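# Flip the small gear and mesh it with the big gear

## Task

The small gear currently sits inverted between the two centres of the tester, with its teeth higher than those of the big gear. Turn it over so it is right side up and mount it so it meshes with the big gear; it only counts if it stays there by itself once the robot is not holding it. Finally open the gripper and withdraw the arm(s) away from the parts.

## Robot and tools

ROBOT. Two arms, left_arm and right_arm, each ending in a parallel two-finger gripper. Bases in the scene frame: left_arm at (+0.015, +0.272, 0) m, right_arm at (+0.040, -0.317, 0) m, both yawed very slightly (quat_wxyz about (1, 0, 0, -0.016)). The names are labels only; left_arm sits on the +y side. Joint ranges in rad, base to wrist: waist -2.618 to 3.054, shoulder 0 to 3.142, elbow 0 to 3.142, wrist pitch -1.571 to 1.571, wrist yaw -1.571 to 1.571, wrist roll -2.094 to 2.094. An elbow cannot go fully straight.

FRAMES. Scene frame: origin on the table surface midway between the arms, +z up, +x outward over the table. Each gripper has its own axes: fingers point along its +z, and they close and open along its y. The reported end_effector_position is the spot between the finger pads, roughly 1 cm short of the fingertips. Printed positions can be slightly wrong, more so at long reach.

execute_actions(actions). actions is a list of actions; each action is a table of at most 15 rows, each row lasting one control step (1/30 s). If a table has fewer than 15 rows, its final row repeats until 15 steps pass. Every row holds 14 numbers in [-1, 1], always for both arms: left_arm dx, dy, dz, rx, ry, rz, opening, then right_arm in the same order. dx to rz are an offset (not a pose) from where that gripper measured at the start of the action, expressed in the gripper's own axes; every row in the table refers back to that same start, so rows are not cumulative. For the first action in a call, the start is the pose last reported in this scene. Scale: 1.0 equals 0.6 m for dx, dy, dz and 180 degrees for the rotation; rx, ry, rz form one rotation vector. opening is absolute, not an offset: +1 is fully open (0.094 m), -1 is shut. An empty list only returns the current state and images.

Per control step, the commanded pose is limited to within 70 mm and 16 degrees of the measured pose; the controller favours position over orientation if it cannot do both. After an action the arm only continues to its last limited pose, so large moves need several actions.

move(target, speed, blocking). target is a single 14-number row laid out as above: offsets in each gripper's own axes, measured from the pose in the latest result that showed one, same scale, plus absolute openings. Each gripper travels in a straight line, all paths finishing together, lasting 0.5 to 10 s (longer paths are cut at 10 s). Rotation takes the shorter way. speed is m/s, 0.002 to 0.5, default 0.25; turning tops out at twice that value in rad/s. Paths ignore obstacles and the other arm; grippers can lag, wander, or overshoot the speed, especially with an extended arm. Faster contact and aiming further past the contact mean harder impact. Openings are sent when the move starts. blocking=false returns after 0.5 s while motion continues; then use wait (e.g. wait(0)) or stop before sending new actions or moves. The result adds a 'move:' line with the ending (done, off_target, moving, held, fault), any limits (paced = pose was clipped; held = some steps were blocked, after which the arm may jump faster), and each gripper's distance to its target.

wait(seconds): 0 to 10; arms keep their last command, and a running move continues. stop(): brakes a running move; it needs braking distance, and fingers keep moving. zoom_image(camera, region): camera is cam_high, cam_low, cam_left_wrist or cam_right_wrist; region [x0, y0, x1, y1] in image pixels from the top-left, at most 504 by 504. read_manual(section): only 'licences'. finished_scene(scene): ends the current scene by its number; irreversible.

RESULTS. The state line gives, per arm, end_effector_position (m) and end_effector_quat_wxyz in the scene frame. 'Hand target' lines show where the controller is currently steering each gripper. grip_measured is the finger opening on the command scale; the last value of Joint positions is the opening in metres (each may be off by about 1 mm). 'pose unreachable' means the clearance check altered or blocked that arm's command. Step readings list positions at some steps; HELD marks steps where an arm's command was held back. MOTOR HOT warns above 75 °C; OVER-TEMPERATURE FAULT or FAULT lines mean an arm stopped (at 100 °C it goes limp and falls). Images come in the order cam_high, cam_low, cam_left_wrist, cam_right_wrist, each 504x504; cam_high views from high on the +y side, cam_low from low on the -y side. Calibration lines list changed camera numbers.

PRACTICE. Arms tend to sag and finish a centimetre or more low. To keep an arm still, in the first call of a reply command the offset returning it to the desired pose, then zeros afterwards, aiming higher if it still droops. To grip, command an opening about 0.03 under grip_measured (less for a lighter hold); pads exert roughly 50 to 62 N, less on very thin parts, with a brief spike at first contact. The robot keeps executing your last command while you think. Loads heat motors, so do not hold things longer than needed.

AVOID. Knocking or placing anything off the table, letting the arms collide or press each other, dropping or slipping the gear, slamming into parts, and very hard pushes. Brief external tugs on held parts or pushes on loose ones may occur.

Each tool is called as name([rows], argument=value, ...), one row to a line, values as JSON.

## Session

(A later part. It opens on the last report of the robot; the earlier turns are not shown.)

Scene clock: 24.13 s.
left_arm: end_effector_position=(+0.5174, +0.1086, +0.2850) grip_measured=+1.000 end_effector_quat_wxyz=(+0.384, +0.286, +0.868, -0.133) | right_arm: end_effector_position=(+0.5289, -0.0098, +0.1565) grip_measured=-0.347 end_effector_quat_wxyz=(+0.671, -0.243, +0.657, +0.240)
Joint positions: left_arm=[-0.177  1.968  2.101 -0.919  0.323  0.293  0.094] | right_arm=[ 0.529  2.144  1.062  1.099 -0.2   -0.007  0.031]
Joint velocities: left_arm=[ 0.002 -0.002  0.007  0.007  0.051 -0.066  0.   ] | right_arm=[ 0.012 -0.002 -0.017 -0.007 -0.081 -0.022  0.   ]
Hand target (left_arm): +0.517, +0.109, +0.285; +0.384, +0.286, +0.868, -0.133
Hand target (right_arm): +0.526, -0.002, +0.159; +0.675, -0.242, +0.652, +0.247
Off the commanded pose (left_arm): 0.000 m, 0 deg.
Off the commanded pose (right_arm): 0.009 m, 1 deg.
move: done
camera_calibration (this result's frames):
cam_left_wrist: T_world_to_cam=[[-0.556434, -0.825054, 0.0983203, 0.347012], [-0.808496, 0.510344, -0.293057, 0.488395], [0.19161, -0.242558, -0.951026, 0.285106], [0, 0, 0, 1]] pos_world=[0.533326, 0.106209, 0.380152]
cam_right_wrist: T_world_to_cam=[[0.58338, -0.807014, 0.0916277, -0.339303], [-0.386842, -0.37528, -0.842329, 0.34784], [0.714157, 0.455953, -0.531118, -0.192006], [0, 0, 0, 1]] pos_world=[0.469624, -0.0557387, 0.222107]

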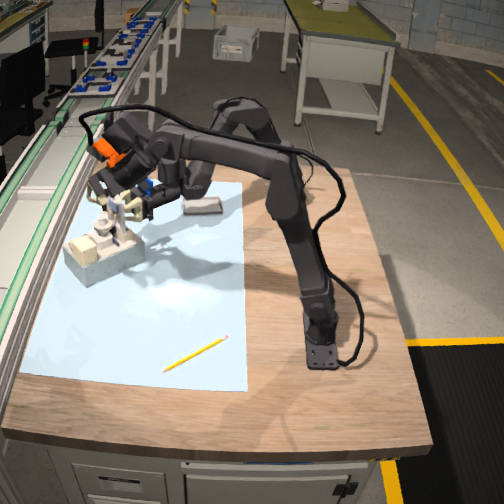

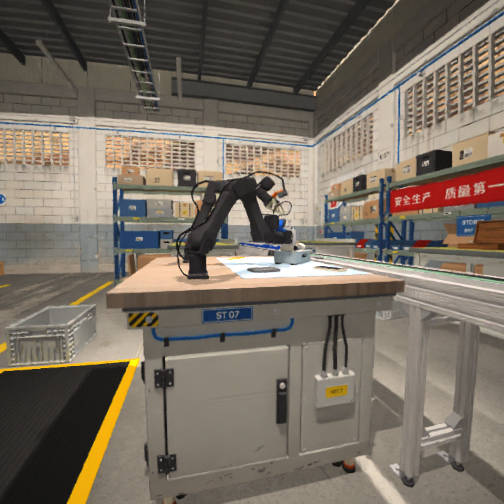

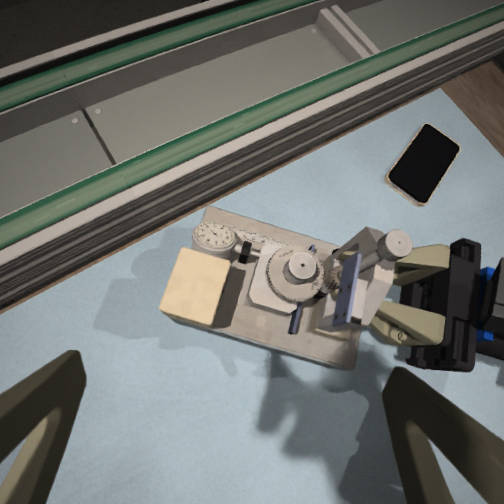

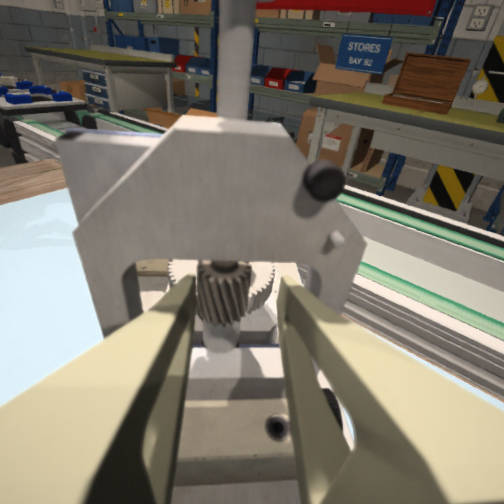

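move(target=[0,0,0,0,0,0,1, 0.0,0.011,0,-0.012,0,0,-0.35], speed=0.03)

Scene clock: 25.20 s.
left_arm: end_effector_position=(+0.5174, +0.1086, +0.2850) grip_measured=+1.000 end_effector_quat_wxyz=(+0.384, +0.286, +0.868, -0.133) | right_arm: end_effector_position=(+0.5256, -0.0060, +0.1567) grip_measured=-0.347 end_effector_quat_wxyz=(+0.668, -0.252, +0.654, +0.250)
Joint positions: left_arm=[-0.177  1.968  2.101 -0.919  0.323  0.293  0.094] | right_arm=[ 0.529  2.144  1.062  1.101 -0.228 -0.007  0.031]
Joint velocities: left_arm=[ 0.012 -0.017 -0.007 -0.066 -0.037 -0.007  0.   ] | right_arm=[-0.002  0.012  0.002  0.066 -0.051 -0.037  0.   ]
Hand target (left_arm): +0.517, +0.109, +0.285; +0.384, +0.286, +0.868, -0.133
Hand target (right_arm): +0.525, -0.005, +0.156; +0.667, -0.256, +0.653, +0.253
Off the commanded pose (left_arm): 0.000 m, 0 deg.
Off the commanded pose (right_arm): 0.002 m, 1 deg.
move: done
camera_calibration (this result's frames):
cam_left_wrist: T_world_to_cam=[[-0.556434, -0.825054, 0.0983203, 0.347012], [-0.808496, 0.510344, -0.293057, 0.488395], [0.19161, -0.242558, -0.951026, 0.285106], [0, 0, 0, 1]] pos_world=[0.533326, 0.106209, 0.380152]
cam_right_wrist: T_world_to_cam=[[0.605536, -0.790493, 0.0919053, -0.345992], [-0.375407, -0.385563, -0.842859, 0.342223], [0.70171, 0.475879, -0.530229, -0.184736], [0, 0, 0, 1]] pos_world=[0.467614, -0.0536433, 0.222291]

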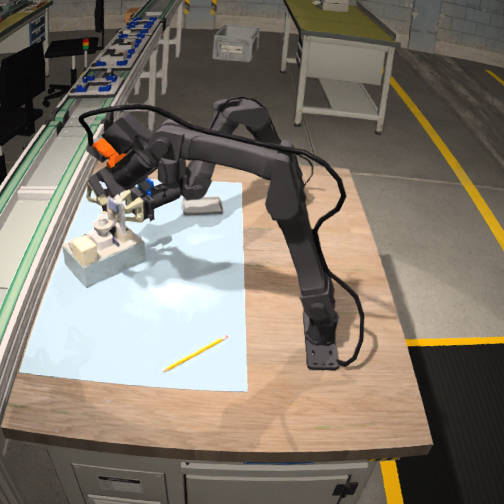

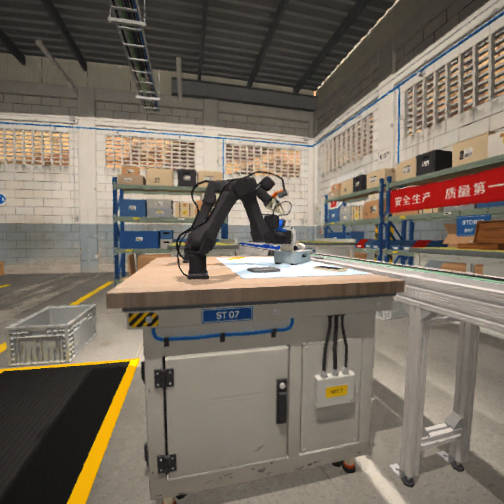

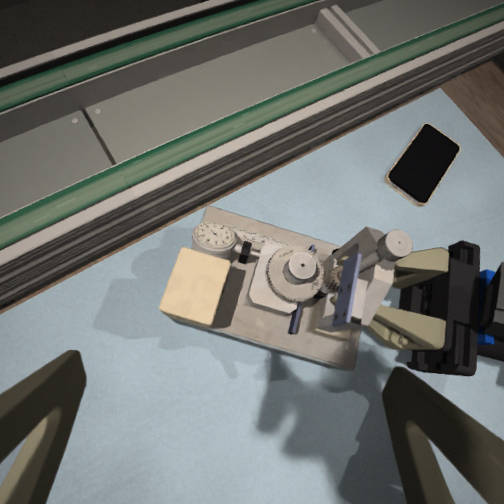

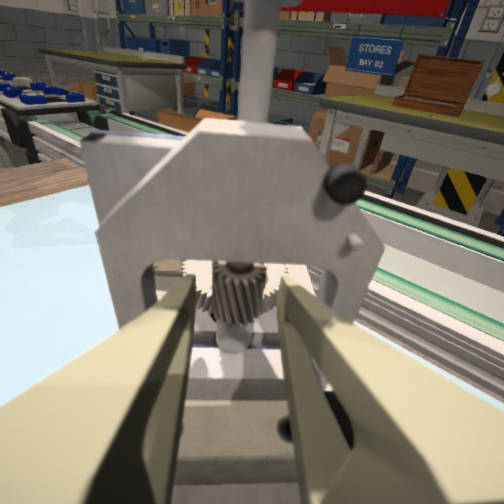

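move(target=[-0.014,-0.134,0.049,0,0,0,-0.15, 0,0,0,0,0,0,-0.66], speed=0.1)

Scene clock: 27.13 s.
left_arm: end_effector_position=(+0.4920, +0.0279, +0.2561) grip_measured=-0.147 end_effector_quat_wxyz=(+0.361, +0.290, +0.877, -0.130) | right_arm: end_effector_position=(+0.5256, -0.0060, +0.1567) grip_measured=-0.632 end_effector_quat_wxyz=(+0.668, -0.253, +0.654, +0.250)
Joint positions: left_arm=[-0.384  1.968  2.009 -0.841  0.175  0.149  0.04 ] | right_arm=[ 0.529  2.144  1.062  1.101 -0.229 -0.007  0.017]
Joint velocities: left_arm=[ 0.012  0.007  0.002 -0.037  0.066 -0.022  0.001] | right_arm=[ 0.002 -0.017  0.007 -0.007 -0.051 -0.007 -0.   ]
Hand target (left_arm): +0.491, +0.027, +0.274; +0.384, +0.287, +0.868, -0.132
Hand target (right_arm): +0.526, -0.006, +0.157; +0.668, -0.252, +0.654, +0.250
Off the commanded pose (left_arm): 0.016 m, 3 deg.
Off the commanded pose (right_arm): 0.000 m, 0 deg.
move: off_target (left_arm)
camera_calibration (this result's frames):
cam_left_wrist: T_world_to_cam=[[-0.555744, -0.824676, 0.105157, 0.267025], [-0.818098, 0.519992, -0.245611, 0.492876], [0.147868, -0.222526, -0.963648, 0.267111], [0, 0, 0, 1]] pos_world=[0.512121, 0.023357, 0.350377]
cam_right_wrist: T_world_to_cam=[[0.605837, -0.790262, 0.0919122, -0.346082], [-0.375257, -0.385712, -0.842857, 0.342145], [0.70153, 0.476143, -0.53023, -0.184633], [0, 0, 0, 1]] pos_world=[0.467587, -0.0536141, 0.222291]

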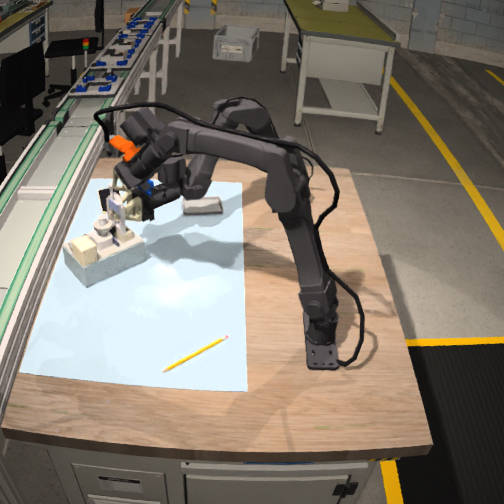

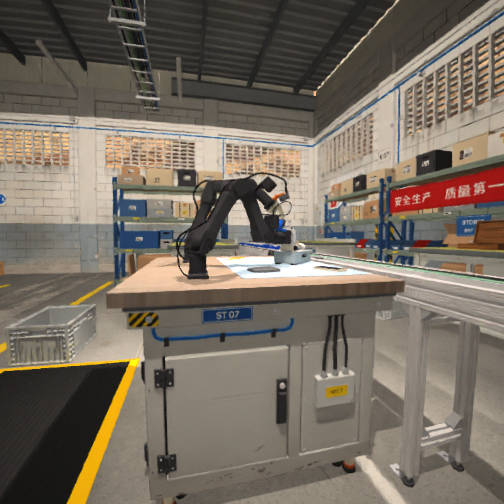

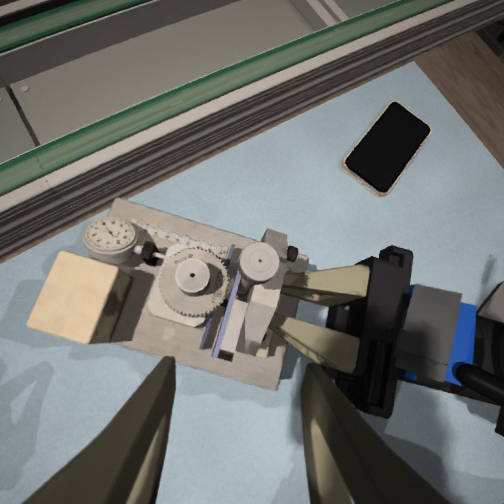

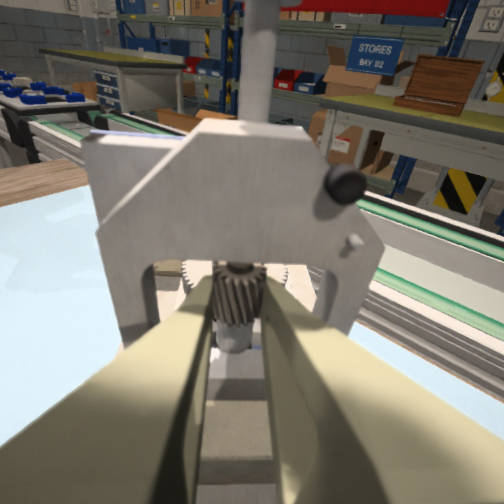

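move(target=[-0.022,-0.01,0.091,0,0,0,-0.15, 0,0,0,0,0,0,-0.66], speed=0.05)

zoom_image(camera="cam_low", region=[240, 190, 330, 260])

Scene clock: 29.03 s.
left_arm: end_effector_position=(+0.5204, +0.0010, +0.2090) grip_measured=-0.147 end_effector_quat_wxyz=(+0.335, +0.290, +0.888, -0.127) | right_arm: end_effector_position=(+0.5256, -0.0060, +0.1567) grip_measured=-0.632 end_effector_quat_wxyz=(+0.668, -0.253, +0.654, +0.250)
Joint positions: left_arm=[-0.414  2.153  2.135 -0.833  0.153  0.126  0.04 ] | right_arm=[ 0.529  2.144  1.062  1.101 -0.229 -0.007  0.017]
Joint velocities: left_arm=[-0.012 -0.007  0.012 -0.007  0.007 -0.11  -0.001] | right_arm=[ 0.002 -0.017 -0.012  0.022  0.051  0.066  0.002]
Hand target (left_arm): +0.525, -0.006, +0.228; +0.361, +0.290, +0.877, -0.131
Hand target (right_arm): +0.526, -0.006, +0.157; +0.668, -0.253, +0.654, +0.250
Off the commanded pose (left_arm): 0.020 m, 3 deg.
Off the commanded pose (right_arm): 0.000 m, 0 deg.
move: off_target (left_arm)
camera_calibration (this result's frames):
cam_left_wrist: T_world_to_cam=[[-0.548181, -0.82869, 0.113007, 0.259998], [-0.830511, 0.523403, -0.190527, 0.513439], [0.0987391, -0.198297, -0.975156, 0.239419], [0, 0, 0, 1]] pos_world=[0.545302, -0.0058014, 0.301913]
cam_right_wrist: T_world_to_cam=[[0.605837, -0.790262, 0.0919122, -0.346082], [-0.375257, -0.385712, -0.842857, 0.342145], [0.70153, 0.476143, -0.53023, -0.184633], [0, 0, 0, 1]] pos_world=[0.467587, -0.0536141, 0.222291]

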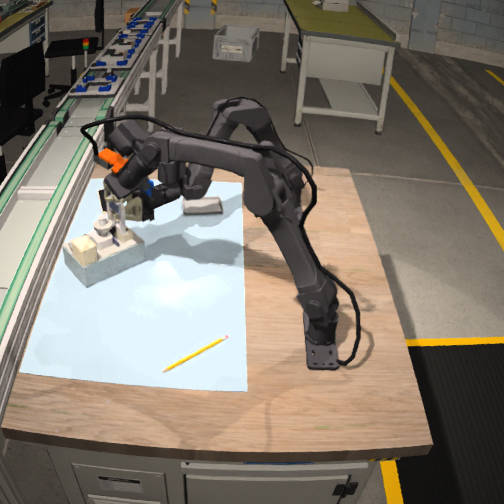

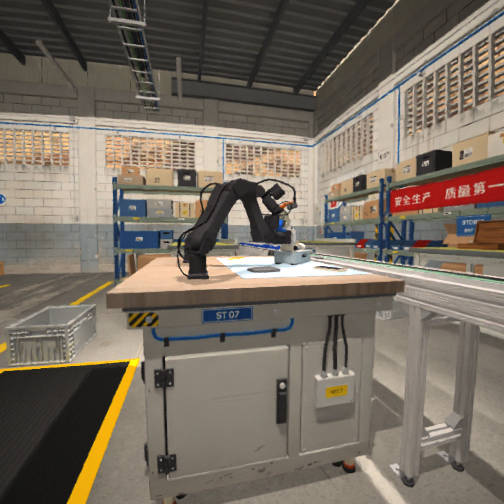

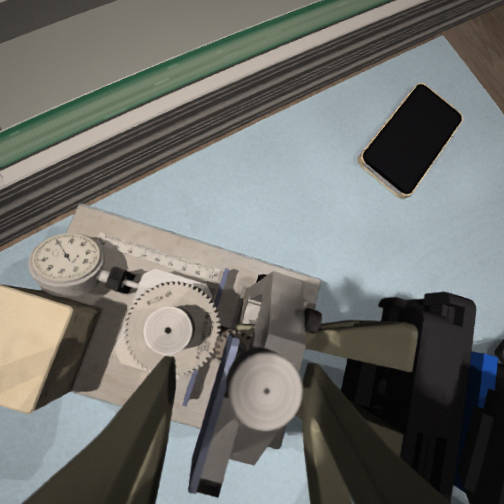

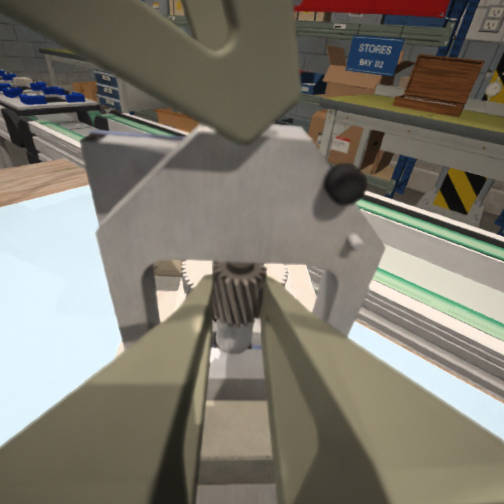

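Region (240, 190, 330, 260) of cam_low's 504x504 image, scaled by 5.600, with more detail than that image has.

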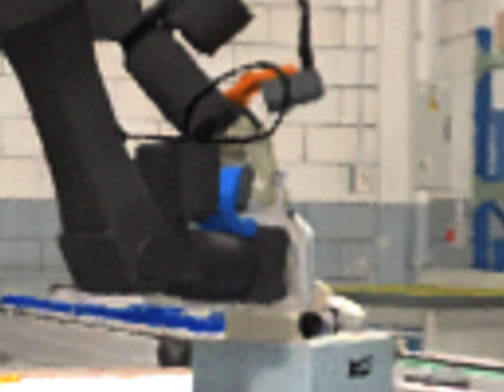

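move(target=[-0.024,-0.011,0,0.012,-0.019,0,-0.15, 0,0,0,0,0,0,-0.66], speed=0.03)

Scene clock: 30.57 s.
left_arm: end_effector_position=(+0.5226, -0.0061, +0.2153) grip_measured=-0.147 end_effector_quat_wxyz=(+0.346, +0.291, +0.880, -0.144) | right_arm: end_effector_position=(+0.5256, -0.0060, +0.1567) grip_measured=-0.632 end_effector_quat_wxyz=(+0.668, -0.253, +0.654, +0.250)
Joint positions: left_arm=[-0.414  2.153  2.136 -0.804  0.184  0.119  0.04 ] | right_arm=[ 0.529  2.144  1.062  1.101 -0.229 -0.007  0.017]
Joint velocities: left_arm=[-0.012  0.007  0.012 -0.081  0.007 -0.007  0.   ] | right_arm=[-0.007 -0.002  0.002 -0.037  0.095 -0.007 -0.   ]
Hand target (left_arm): +0.525, -0.010, +0.219; +0.355, +0.291, +0.875, -0.152
Hand target (right_arm): +0.526, -0.006, +0.157; +0.668, -0.253, +0.654, +0.250
Off the commanded pose (left_arm): 0.006 m, 2 deg.
Off the commanded pose (right_arm): 0.000 m, 0 deg.
move: done
camera_calibration (this result's frames):
cam_left_wrist: T_world_to_cam=[[-0.563461, -0.814948, 0.135539, 0.257773], [-0.81873, 0.52891, -0.223463, 0.521173], [0.110423, -0.236883, -0.965243, 0.235532], [0, 0, 0, 1]] pos_world=[0.545937, -0.0097888, 0.30887]
cam_right_wrist: T_world_to_cam=[[0.605837, -0.790262, 0.0919122, -0.346082], [-0.375257, -0.385712, -0.842857, 0.342145], [0.70153, 0.476143, -0.53023, -0.184633], [0, 0, 0, 1]] pos_world=[0.467587, -0.0536141, 0.222291]

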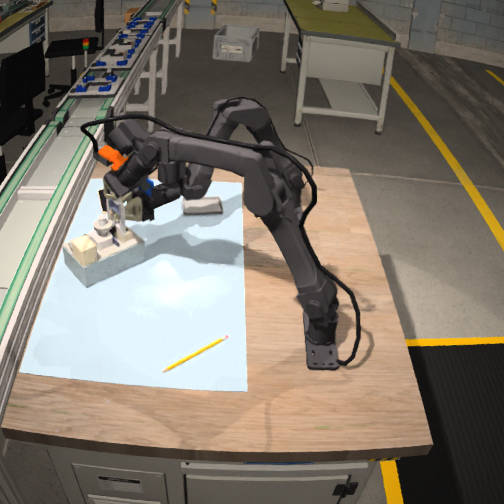

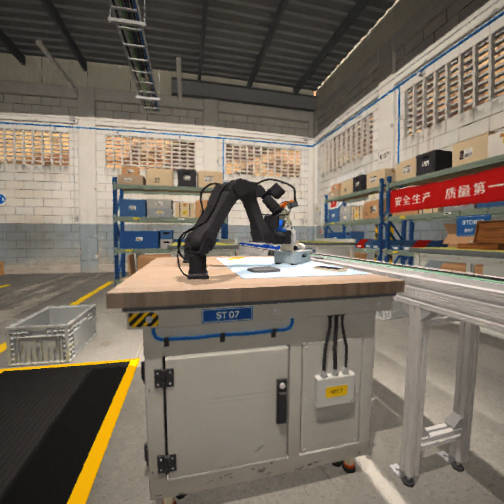

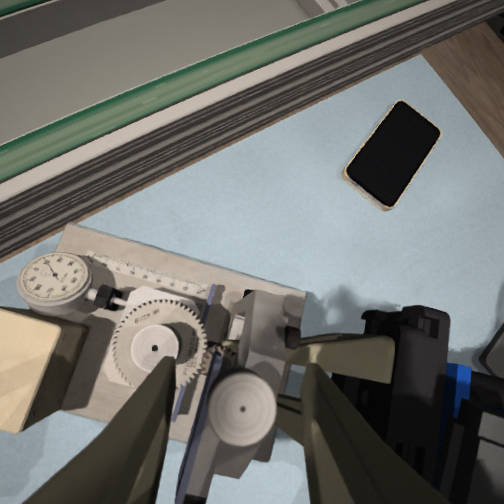

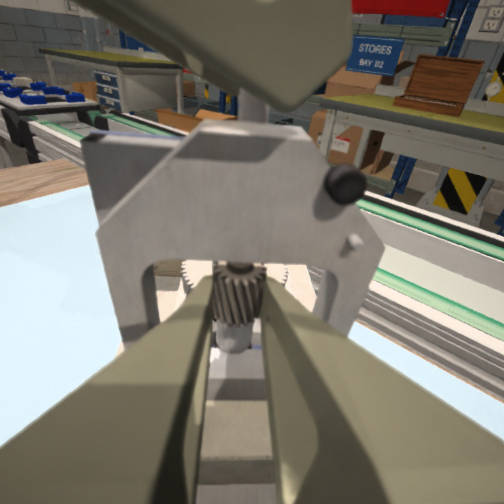

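Close on the knob.

move(target=[0,0,0,0,0,0,-0.72, 0,0,0,0,0,0,-0.66], speed=0.03)

Scene clock: 31.33 s.
left_arm: end_effector_position=(+0.5231, -0.0056, +0.2154) grip_measured=-0.697 end_effector_quat_wxyz=(+0.347, +0.291, +0.880, -0.142) | right_arm: end_effector_position=(+0.5256, -0.0060, +0.1566) grip_measured=-0.632 end_effector_quat_wxyz=(+0.668, -0.253, +0.654, +0.250)
Joint positions: left_arm=[-0.414  2.153  2.136 -0.803  0.18   0.119  0.014] | right_arm=[ 0.529  2.144  1.062  1.1   -0.229 -0.007  0.017]
Joint velocities: left_arm=[-0.002 -0.012 -0.002 -0.037 -0.066 -0.007 -0.   ] | right_arm=[ 0.017 -0.002  0.002 -0.037  0.022  0.037 -0.   ]
Hand target (left_arm): +0.523, -0.006, +0.215; +0.346, +0.291, +0.880, -0.144
Hand target (right_arm): +0.526, -0.006, +0.157; +0.668, -0.253, +0.654, +0.250
Off the commanded pose (left_arm): 0.001 m, 0 deg.
Off the commanded pose (right_arm): 0.000 m, 0 deg.
move: done
camera_calibration (this result's frames):
cam_left_wrist: T_world_to_cam=[[-0.561396, -0.816885, 0.132418, 0.258105], [-0.81979, 0.52711, -0.223827, 0.521934], [0.113042, -0.23421, -0.965592, 0.234355], [0, 0, 0, 1]] pos_world=[0.546284, -0.0093861, 0.308936]
cam_right_wrist: T_world_to_cam=[[0.605868, -0.790245, 0.0918532, -0.346081], [-0.375539, -0.385865, -0.842661, 0.342185], [0.701352, 0.476047, -0.530551, -0.18454], [0, 0, 0, 1]] pos_world=[0.467611, -0.0536014, 0.222226]

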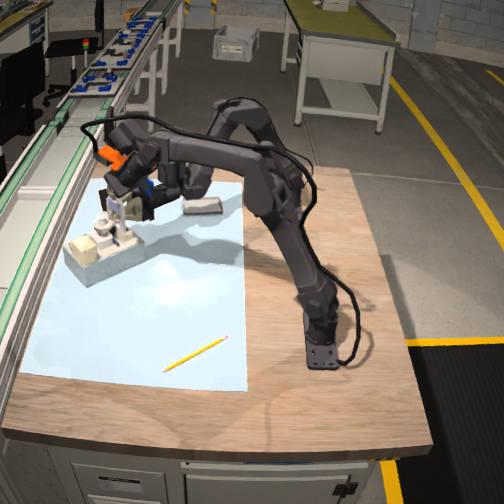

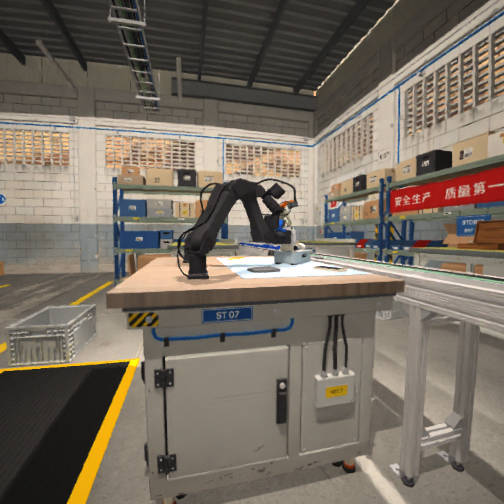

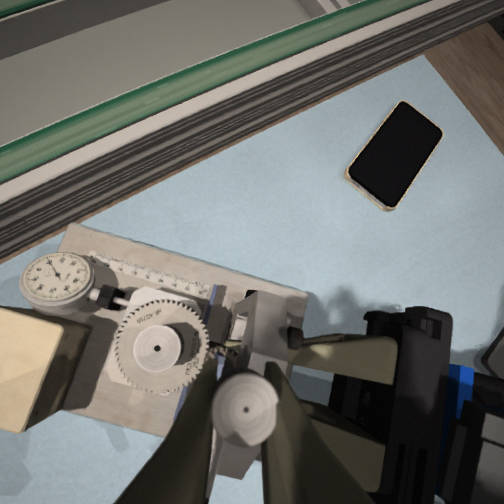

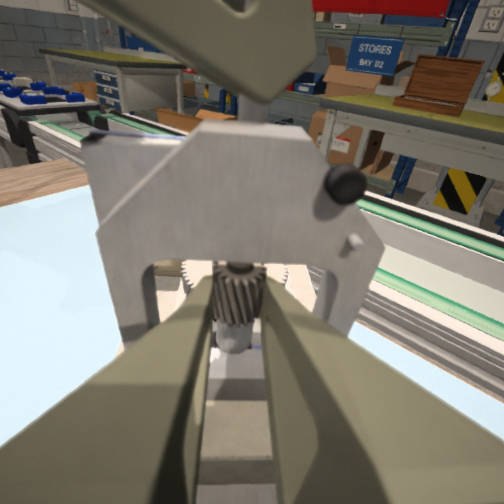

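move(target=[-0.035,-0.0024,-0.036,0,0,0,-0.73, 0,0,0,0,0,0,-0.66], speed=0.03)

Scene clock: 32.73 s.
left_arm: end_effector_position=(+0.5222, -0.0049, +0.2165) grip_measured=-0.697 end_effector_quat_wxyz=(+0.321, +0.292, +0.890, -0.137) | right_arm: end_effector_position=(+0.5256, -0.0060, +0.1566) grip_measured=-0.632 end_effector_quat_wxyz=(+0.668, -0.253, +0.654, +0.250)
Joint positions: left_arm=[-0.414  2.222  2.29  -0.944  0.178  0.122  0.014] | right_arm=[ 0.529  2.144  1.062  1.1   -0.229 -0.007  0.017]
Joint velocities: left_arm=[ 0.027 -0.007  0.022  0.007 -0.007 -0.007  0.   ] | right_arm=[-0.002 -0.012 -0.007  0.022 -0.051  0.007 -0.   ]
Hand target (left_arm): +0.522, -0.005, +0.245; +0.347, +0.290, +0.880, -0.142
Hand target (right_arm): +0.526, -0.006, +0.157; +0.668, -0.253, +0.654, +0.250
Off the commanded pose (left_arm): 0.029 m, 3 deg.
Off the commanded pose (right_arm): 0.000 m, 0 deg.
move: off_target (left_arm)
camera_calibration (this result's frames):
cam_left_wrist: T_world_to_cam=[[-0.555619, -0.819927, 0.137867, 0.25384], [-0.828837, 0.533113, -0.169762, 0.514151], [0.0656939, -0.208593, -0.975794, 0.262769], [0, 0, 0, 1]] pos_world=[0.549924, -0.0111582, 0.308695]
cam_right_wrist: T_world_to_cam=[[0.605868, -0.790245, 0.0918532, -0.346081], [-0.375539, -0.385865, -0.842661, 0.342185], [0.701352, 0.476047, -0.530551, -0.18454], [0, 0, 0, 1]] pos_world=[0.467611, -0.0536014, 0.222226]

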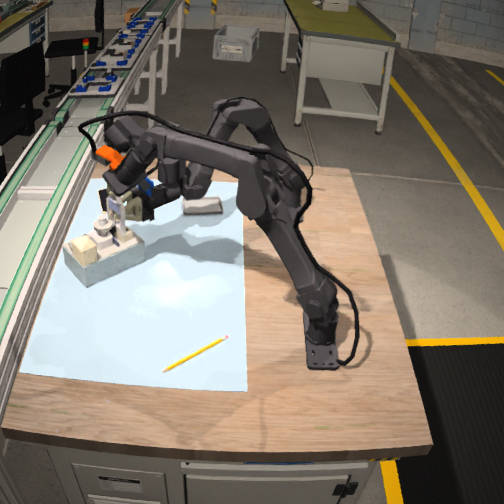

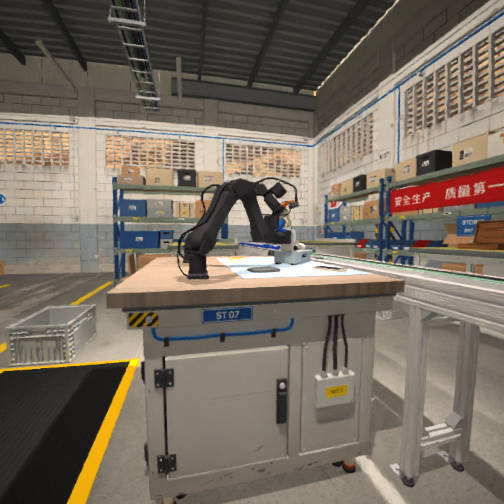

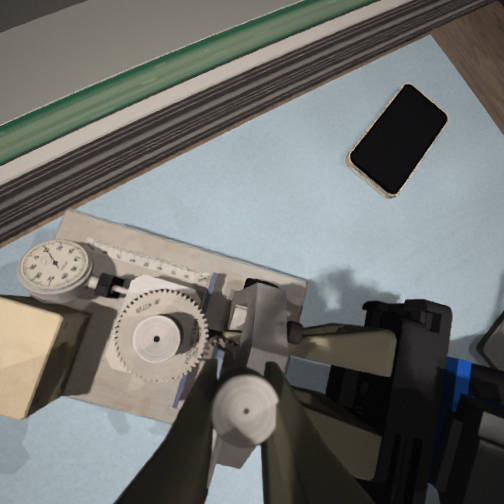

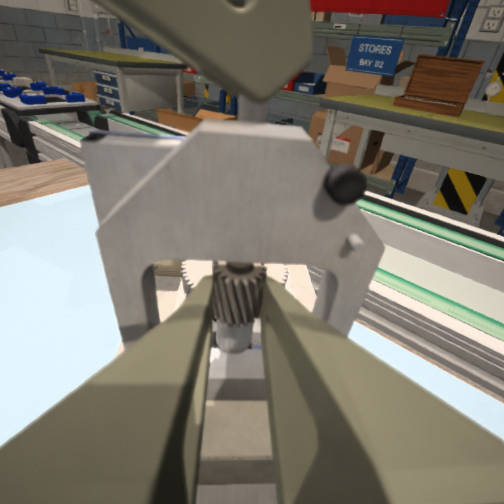

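move(target=[-0.06,-0.005,-0.069,0,-0.015,0,-0.73, 0,0,0,0,0,0,-0.66], speed=0.02)

Scene clock: 36.70 s.
left_arm: end_effector_position=(+0.5210, -0.0042, +0.2258) grip_measured=-0.697 end_effector_quat_wxyz=(+0.297, +0.293, +0.899, -0.134) | right_arm: end_effector_position=(+0.5256, -0.0060, +0.1566) grip_measured=-0.632 end_effector_quat_wxyz=(+0.668, -0.253, +0.654, +0.250)
Joint positions: left_arm=[-0.414  2.343  2.574 -1.158  0.178  0.124  0.014] | right_arm=[ 0.529  2.144  1.062  1.1   -0.229 -0.007  0.017]
Joint velocities: left_arm=[ 0.007  0.017  0.042 -0.037  0.007  0.007  0.   ] | right_arm=[-0.012 -0.002  0.002 -0.095  0.007  0.007 -0.   ]
Hand target (left_arm): +0.520, -0.003, +0.270; +0.343, +0.288, +0.882, -0.144
Hand target (right_arm): +0.526, -0.006, +0.157; +0.668, -0.253, +0.654, +0.250
Off the commanded pose (left_arm): 0.046 m, 6 deg.
Off the commanded pose (right_arm): 0.000 m, 0 deg.
move: off_target (left_arm)
camera_calibration (this result's frames):
cam_left_wrist: T_world_to_cam=[[-0.549955, -0.822685, 0.144008, 0.24806], [-0.834935, 0.537258, -0.119319, 0.506131], [0.0207922, -0.185858, -0.982357, 0.297076], [0, 0, 0, 1]] pos_world=[0.552831, -0.0126341, 0.316503]
cam_right_wrist: T_world_to_cam=[[0.605868, -0.790245, 0.0918532, -0.346081], [-0.375539, -0.385865, -0.842661, 0.342185], [0.701352, 0.476047, -0.530551, -0.18454], [0, 0, 0, 1]] pos_world=[0.467611, -0.0536014, 0.222226]

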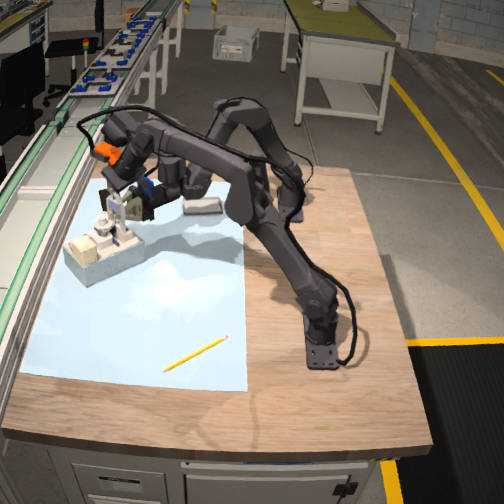

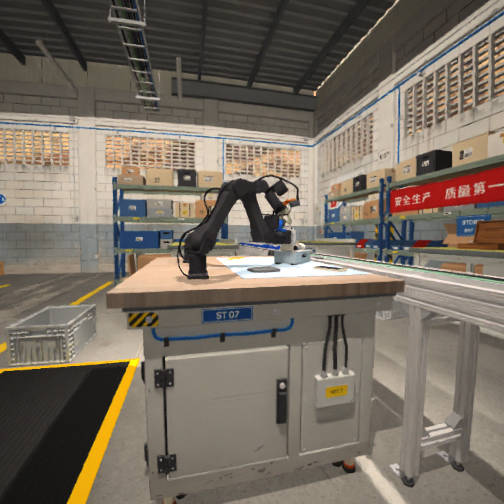

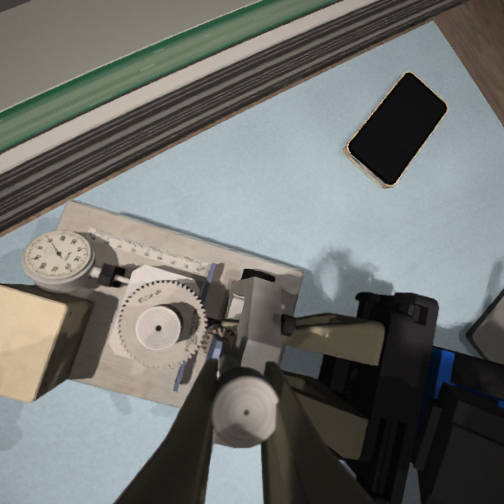

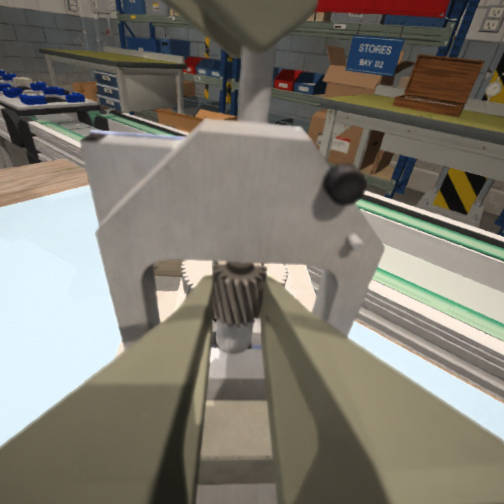

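execute_actions([
  [[-0.046,-0.005,-0.059,0,-0.033,0,-0.73, -0.013,0,0,0,-0.01,0,-0.66]],
  [[-0.046,-0.005,-0.059,0,-0.033,0,-0.73, -0.003,0,0,0,-0.002,0,-0.66]],
])

Scene clock: 37.93 s.
left_arm: end_effector_position=(+0.5211, -0.0041, +0.2260) grip_measured=-0.697 end_effector_quat_wxyz=(+0.298, +0.293, +0.899, -0.134) | right_arm: end_effector_position=(+0.5256, -0.0060, +0.1576) grip_measured=-0.632 end_effector_quat_wxyz=(+0.669, -0.252, +0.652, +0.250)
Joint positions: left_arm=[-0.414  2.344  2.576 -1.16   0.178  0.124  0.014] | right_arm=[ 0.529  2.144  1.062  1.104 -0.229 -0.007  0.017]
Joint velocities: left_arm=[-0.017 -0.007 -0.007  0.022  0.11   0.037 -0.001] | right_arm=[ 0.017 -0.002 -0.012 -0.066  0.051 -0.022  0.001]
Hand target (left_arm): +0.520, -0.003, +0.270; +0.343, +0.285, +0.883, -0.148
Hand target (right_arm): +0.526, -0.006, +0.159; +0.672, -0.252, +0.650, +0.251
Off the commanded pose (left_arm): 0.045 m, 6 deg.
Off the commanded pose (right_arm): 0.002 m, 0 deg.
Step readings (end_effector_position; steps 1 to 15: 1st action; 16 to 30: 2nd action):
0: left_arm (+0.5211, -0.0041, +0.2260) | right_arm (+0.5256, -0.0060, +0.1566)
1: left_arm (+0.5211, -0.0041, +0.2260) | right_arm (+0.5256, -0.0060, +0.1572)
2: left_arm (+0.5211, -0.0041, +0.2260) | right_arm (+0.5256, -0.0060, +0.1575)
4: left_arm (+0.5211, -0.0041, +0.2260) | right_arm (+0.5256, -0.0060, +0.1576)
8: left_arm (+0.5211, -0.0041, +0.2260) | right_arm (+0.5256, -0.0060, +0.1576)
15: left_arm (+0.5211, -0.0041, +0.2260) | right_arm (+0.5256, -0.0060, +0.1576)
16: left_arm (+0.5211, -0.0041, +0.2260) | right_arm (+0.5256, -0.0060, +0.1576)
17: left_arm (+0.5211, -0.0041, +0.2260) | right_arm (+0.5256, -0.0060, +0.1576)
19: left_arm (+0.5211, -0.0041, +0.2260) | right_arm (+0.5256, -0.0060, +0.1576)
23: left_arm (+0.5211, -0.0041, +0.2260) | right_arm (+0.5256, -0.0060, +0.1576)
30: end_effector_position above
camera_calibration (this result's frames):
cam_left_wrist: T_world_to_cam=[[-0.549786, -0.822851, 0.143709, 0.248093], [-0.835043, 0.5371, -0.119281, 0.506232], [0.0209643, -0.185583, -0.982405, 0.297124], [0, 0, 0, 1]] pos_world=[0.552894, -0.0126124, 0.316627]
cam_right_wrist: T_world_to_cam=[[0.605559, -0.790413, 0.0924434, -0.346095], [-0.372712, -0.384328, -0.844617, 0.341791], [0.703125, 0.47701, -0.52733, -0.185465], [0, 0, 0, 1]] pos_world=[0.467375, -0.0537292, 0.222875]

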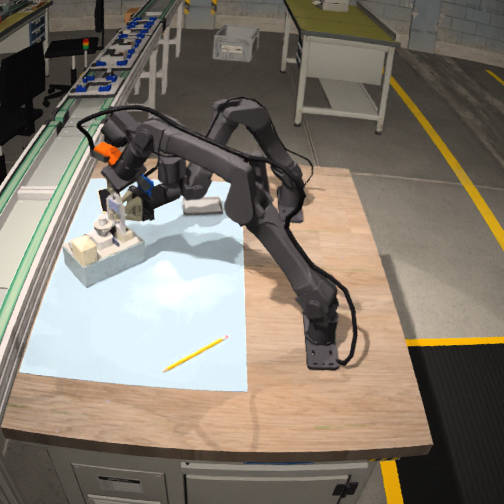

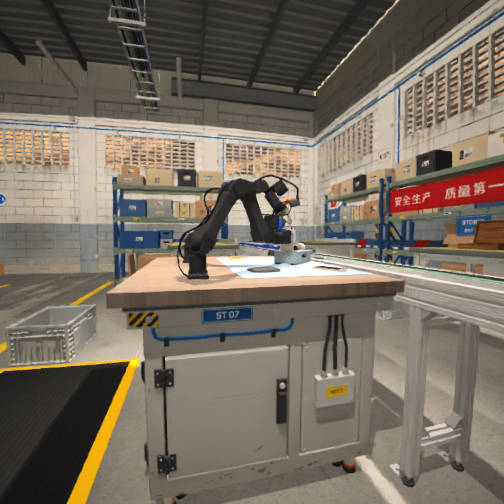

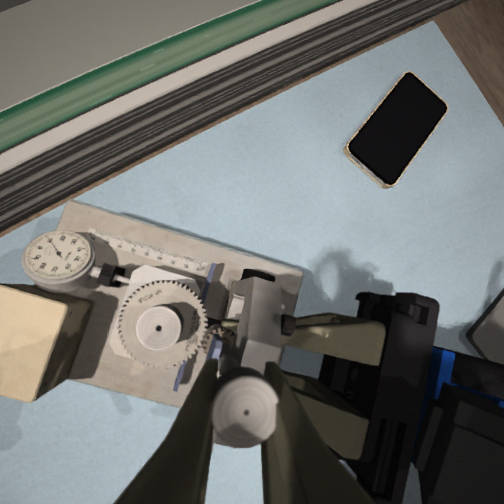

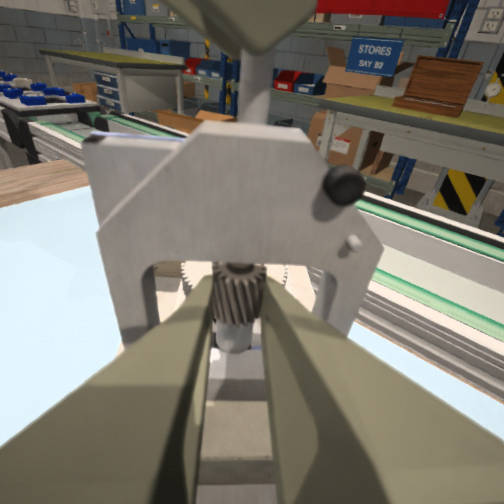

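move(target=[0.012,0.001,0.015,0,0,0,-0.73, 0.002,0,0,0,0.002,0,-0.66], speed=0.02)

move(target=[0,0,0,0,0,0,-0.73, 0,0,0,0,0,0,-0.45], speed=0.02)

move(target=[0,0,0,0,0,0,-0.73, 0.015,0,0,0,0.0115,0,-0.45], speed=0.02)

Scene clock: 39.03 s.
left_arm: end_effector_position=(+0.5215, -0.0045, +0.2142) grip_measured=-0.697 end_effector_quat_wxyz=(+0.296, +0.295, +0.899, -0.133) | right_arm: end_effector_position=(+0.5257, -0.0061, +0.1566) grip_measured=-0.632 end_effector_quat_wxyz=(+0.668, -0.252, +0.654, +0.250)
Joint positions: left_arm=[-0.414  2.309  2.466 -1.088  0.178  0.128  0.014] | right_arm=[ 0.529  2.144  1.062  1.1   -0.228 -0.007  0.017]
Joint velocities: left_arm=[ 0.012 -0.017 -0.027 -0.007 -0.037  0.037 -0.001] | right_arm=[-0.032  0.017  0.007 -0.007  0.022 -0.066  0.001]
Hand target (left_arm): +0.521, -0.004, +0.214; +0.297, +0.293, +0.899, -0.134
Hand target (right_arm): +0.526, -0.006, +0.156; +0.667, -0.253, +0.655, +0.249
Off the commanded pose (left_arm): 0.001 m, 0 deg.
Off the commanded pose (right_arm): 0.000 m, 0 deg.
move: done
camera_calibration (this result's frames):
cam_left_wrist: T_world_to_cam=[[-0.552771, -0.821111, 0.142201, 0.251623], [-0.833144, 0.540903, -0.115308, 0.503561], [0.0177639, -0.182213, -0.983099, 0.287289], [0, 0, 0, 1]] pos_world=[0.553525, -0.0134198, 0.304717]
cam_right_wrist: T_world_to_cam=[[0.605265, -0.790708, 0.0918395, -0.3459], [-0.375839, -0.385568, -0.842664, 0.34234], [0.701711, 0.475518, -0.53055, -0.184747], [0, 0, 0, 1]] pos_world=[0.467665, -0.0536597, 0.222227]

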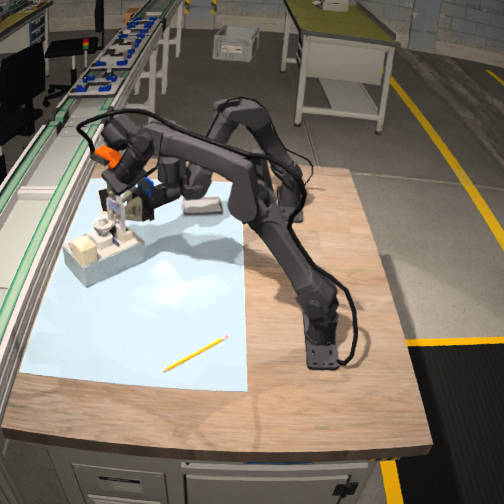

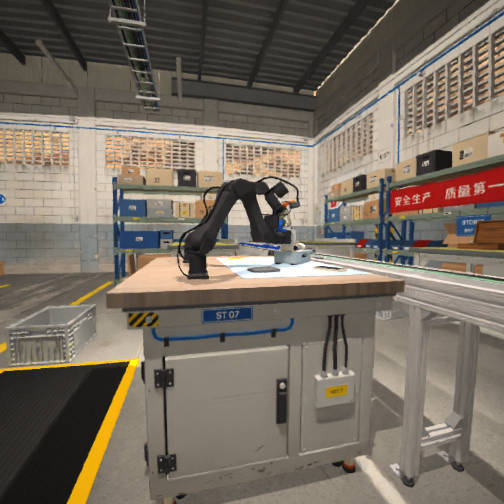

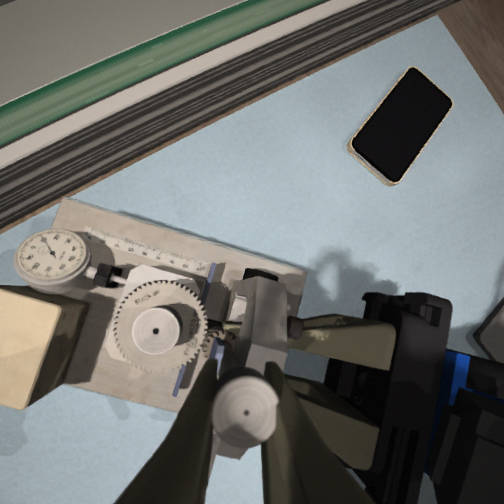

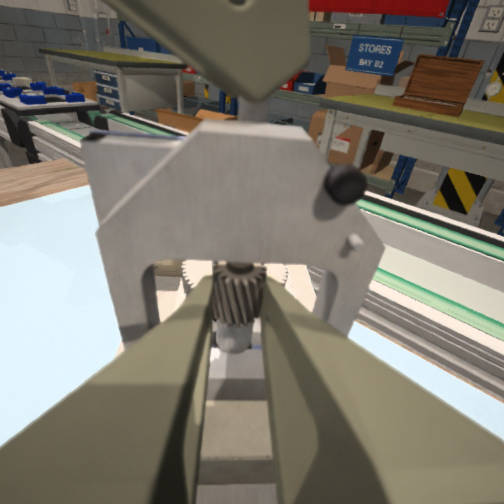

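Scene clock: 39.53 s.
left_arm: end_effector_position=(+0.5214, -0.0045, +0.2142) grip_measured=-0.697 end_effector_quat_wxyz=(+0.296, +0.296, +0.899, -0.133) | right_arm: end_effector_position=(+0.5257, -0.0061, +0.1566) grip_measured=-0.453 end_effector_quat_wxyz=(+0.668, -0.252, +0.654, +0.250)
Joint positions: left_arm=[-0.414  2.309  2.466 -1.088  0.178  0.129  0.014] | right_arm=[ 0.529  2.144  1.062  1.1   -0.228 -0.007  0.026]
Joint velocities: left_arm=[ 0.007 -0.017  0.007  0.022 -0.066  0.022 -0.001] | right_arm=[-0.002 -0.002  0.012 -0.037 -0.007 -0.066 -0.002]
Hand target (left_arm): +0.521, -0.004, +0.214; +0.296, +0.295, +0.899, -0.133
Hand target (right_arm): +0.526, -0.006, +0.157; +0.668, -0.252, +0.654, +0.250
Off the commanded pose (left_arm): 0.000 m, 0 deg.
Off the commanded pose (right_arm): 0.000 m, 0 deg.
move: done
camera_calibration (this result's frames):
cam_left_wrist: T_world_to_cam=[[-0.55358, -0.820684, 0.141514, 0.252173], [-0.8326, 0.541715, -0.115422, 0.50324], [0.018065, -0.18172, -0.983184, 0.287226], [0, 0, 0, 1]] pos_world=[0.553407, -0.0134634, 0.304795]
cam_right_wrist: T_world_to_cam=[[0.605265, -0.790708, 0.0918395, -0.3459], [-0.375839, -0.385568, -0.842664, 0.34234], [0.701711, 0.475518, -0.53055, -0.184747], [0, 0, 0, 1]] pos_world=[0.467665, -0.0536597, 0.222227]

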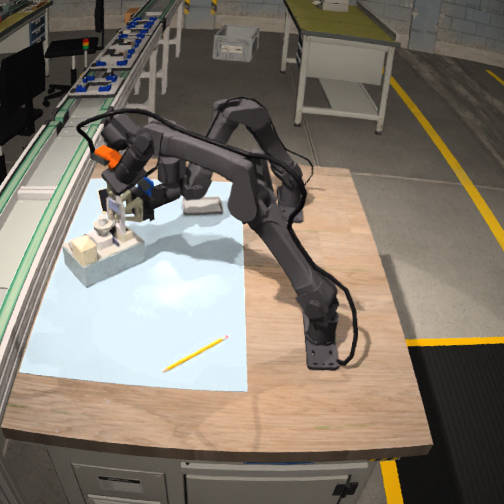

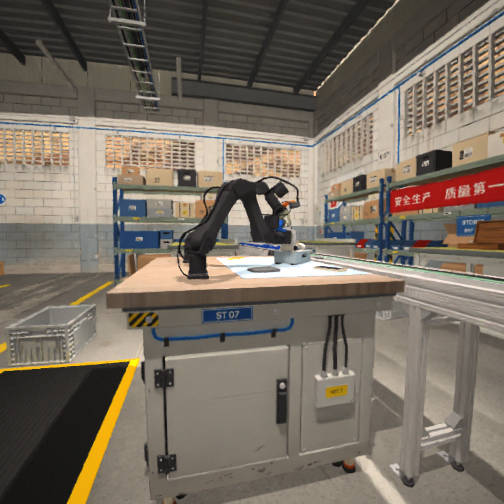

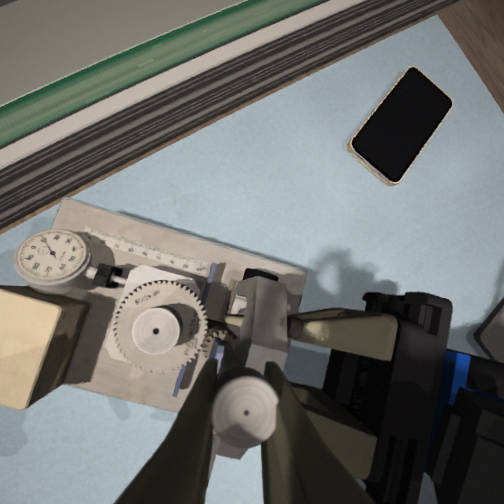

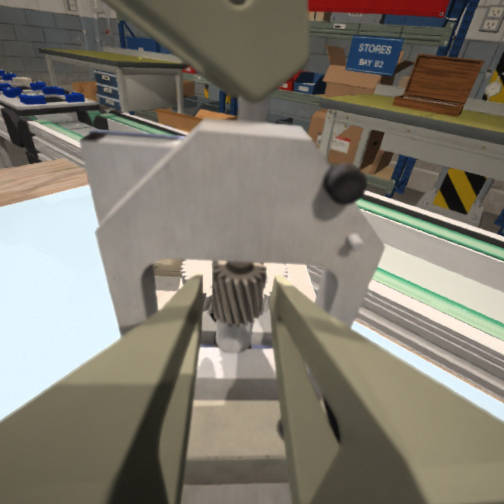

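Scene clock: 40.67 s.
left_arm: end_effector_position=(+0.5214, -0.0045, +0.2142) grip_measured=-0.697 end_effector_quat_wxyz=(+0.296, +0.296, +0.899, -0.133) | right_arm: end_effector_position=(+0.5257, -0.0061, +0.1496) grip_measured=-0.453 end_effector_quat_wxyz=(+0.658, -0.254, +0.664, +0.248)
Joint positions: left_arm=[-0.414  2.309  2.466 -1.088  0.178  0.13   0.014] | right_arm=[ 0.529  2.144  1.062  1.071 -0.228 -0.007  0.026]
Joint velocities: left_arm=[-0.017  0.002 -0.002  0.007  0.022 -0.037  0.   ] | right_arm=[-0.007  0.012  0.012  0.022 -0.007 -0.037  0.   ]
Hand target (left_arm): +0.521, -0.004, +0.214; +0.296, +0.295, +0.899, -0.133
Hand target (right_arm): +0.526, -0.006, +0.148; +0.656, -0.257, +0.666, +0.245
Off the commanded pose (left_arm): 0.000 m, 0 deg.
Off the commanded pose (right_arm): 0.002 m, 1 deg.
move: done
camera_calibration (this result's frames):
cam_left_wrist: T_world_to_cam=[[-0.55385, -0.820542, 0.141285, 0.252364], [-0.832418, 0.541986, -0.11546, 0.503155], [0.0181654, -0.181555, -0.983213, 0.28718], [0, 0, 0, 1]] pos_world=[0.55339, -0.0134887, 0.304799]
cam_right_wrist: T_world_to_cam=[[0.607547, -0.789468, 0.087332, -0.345771], [-0.397111, -0.397131, -0.8274, 0.345218], [0.687887, 0.468004, -0.554782, -0.177672], [0, 0, 0, 1]] pos_world=[0.469381, -0.0527271, 0.217261]

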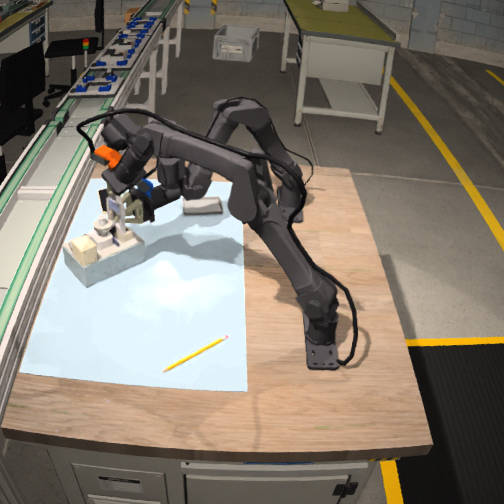

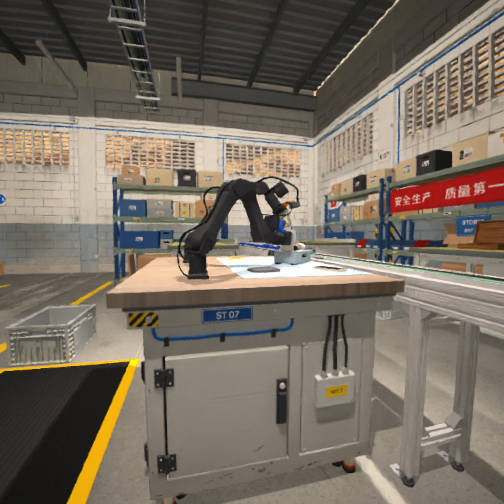

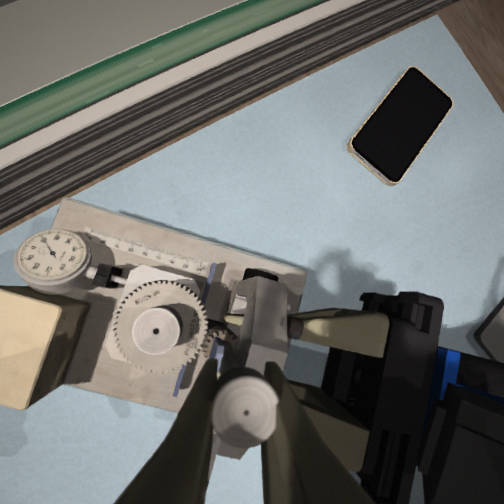

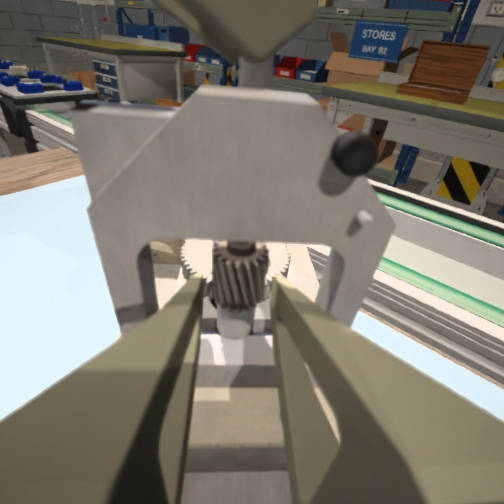

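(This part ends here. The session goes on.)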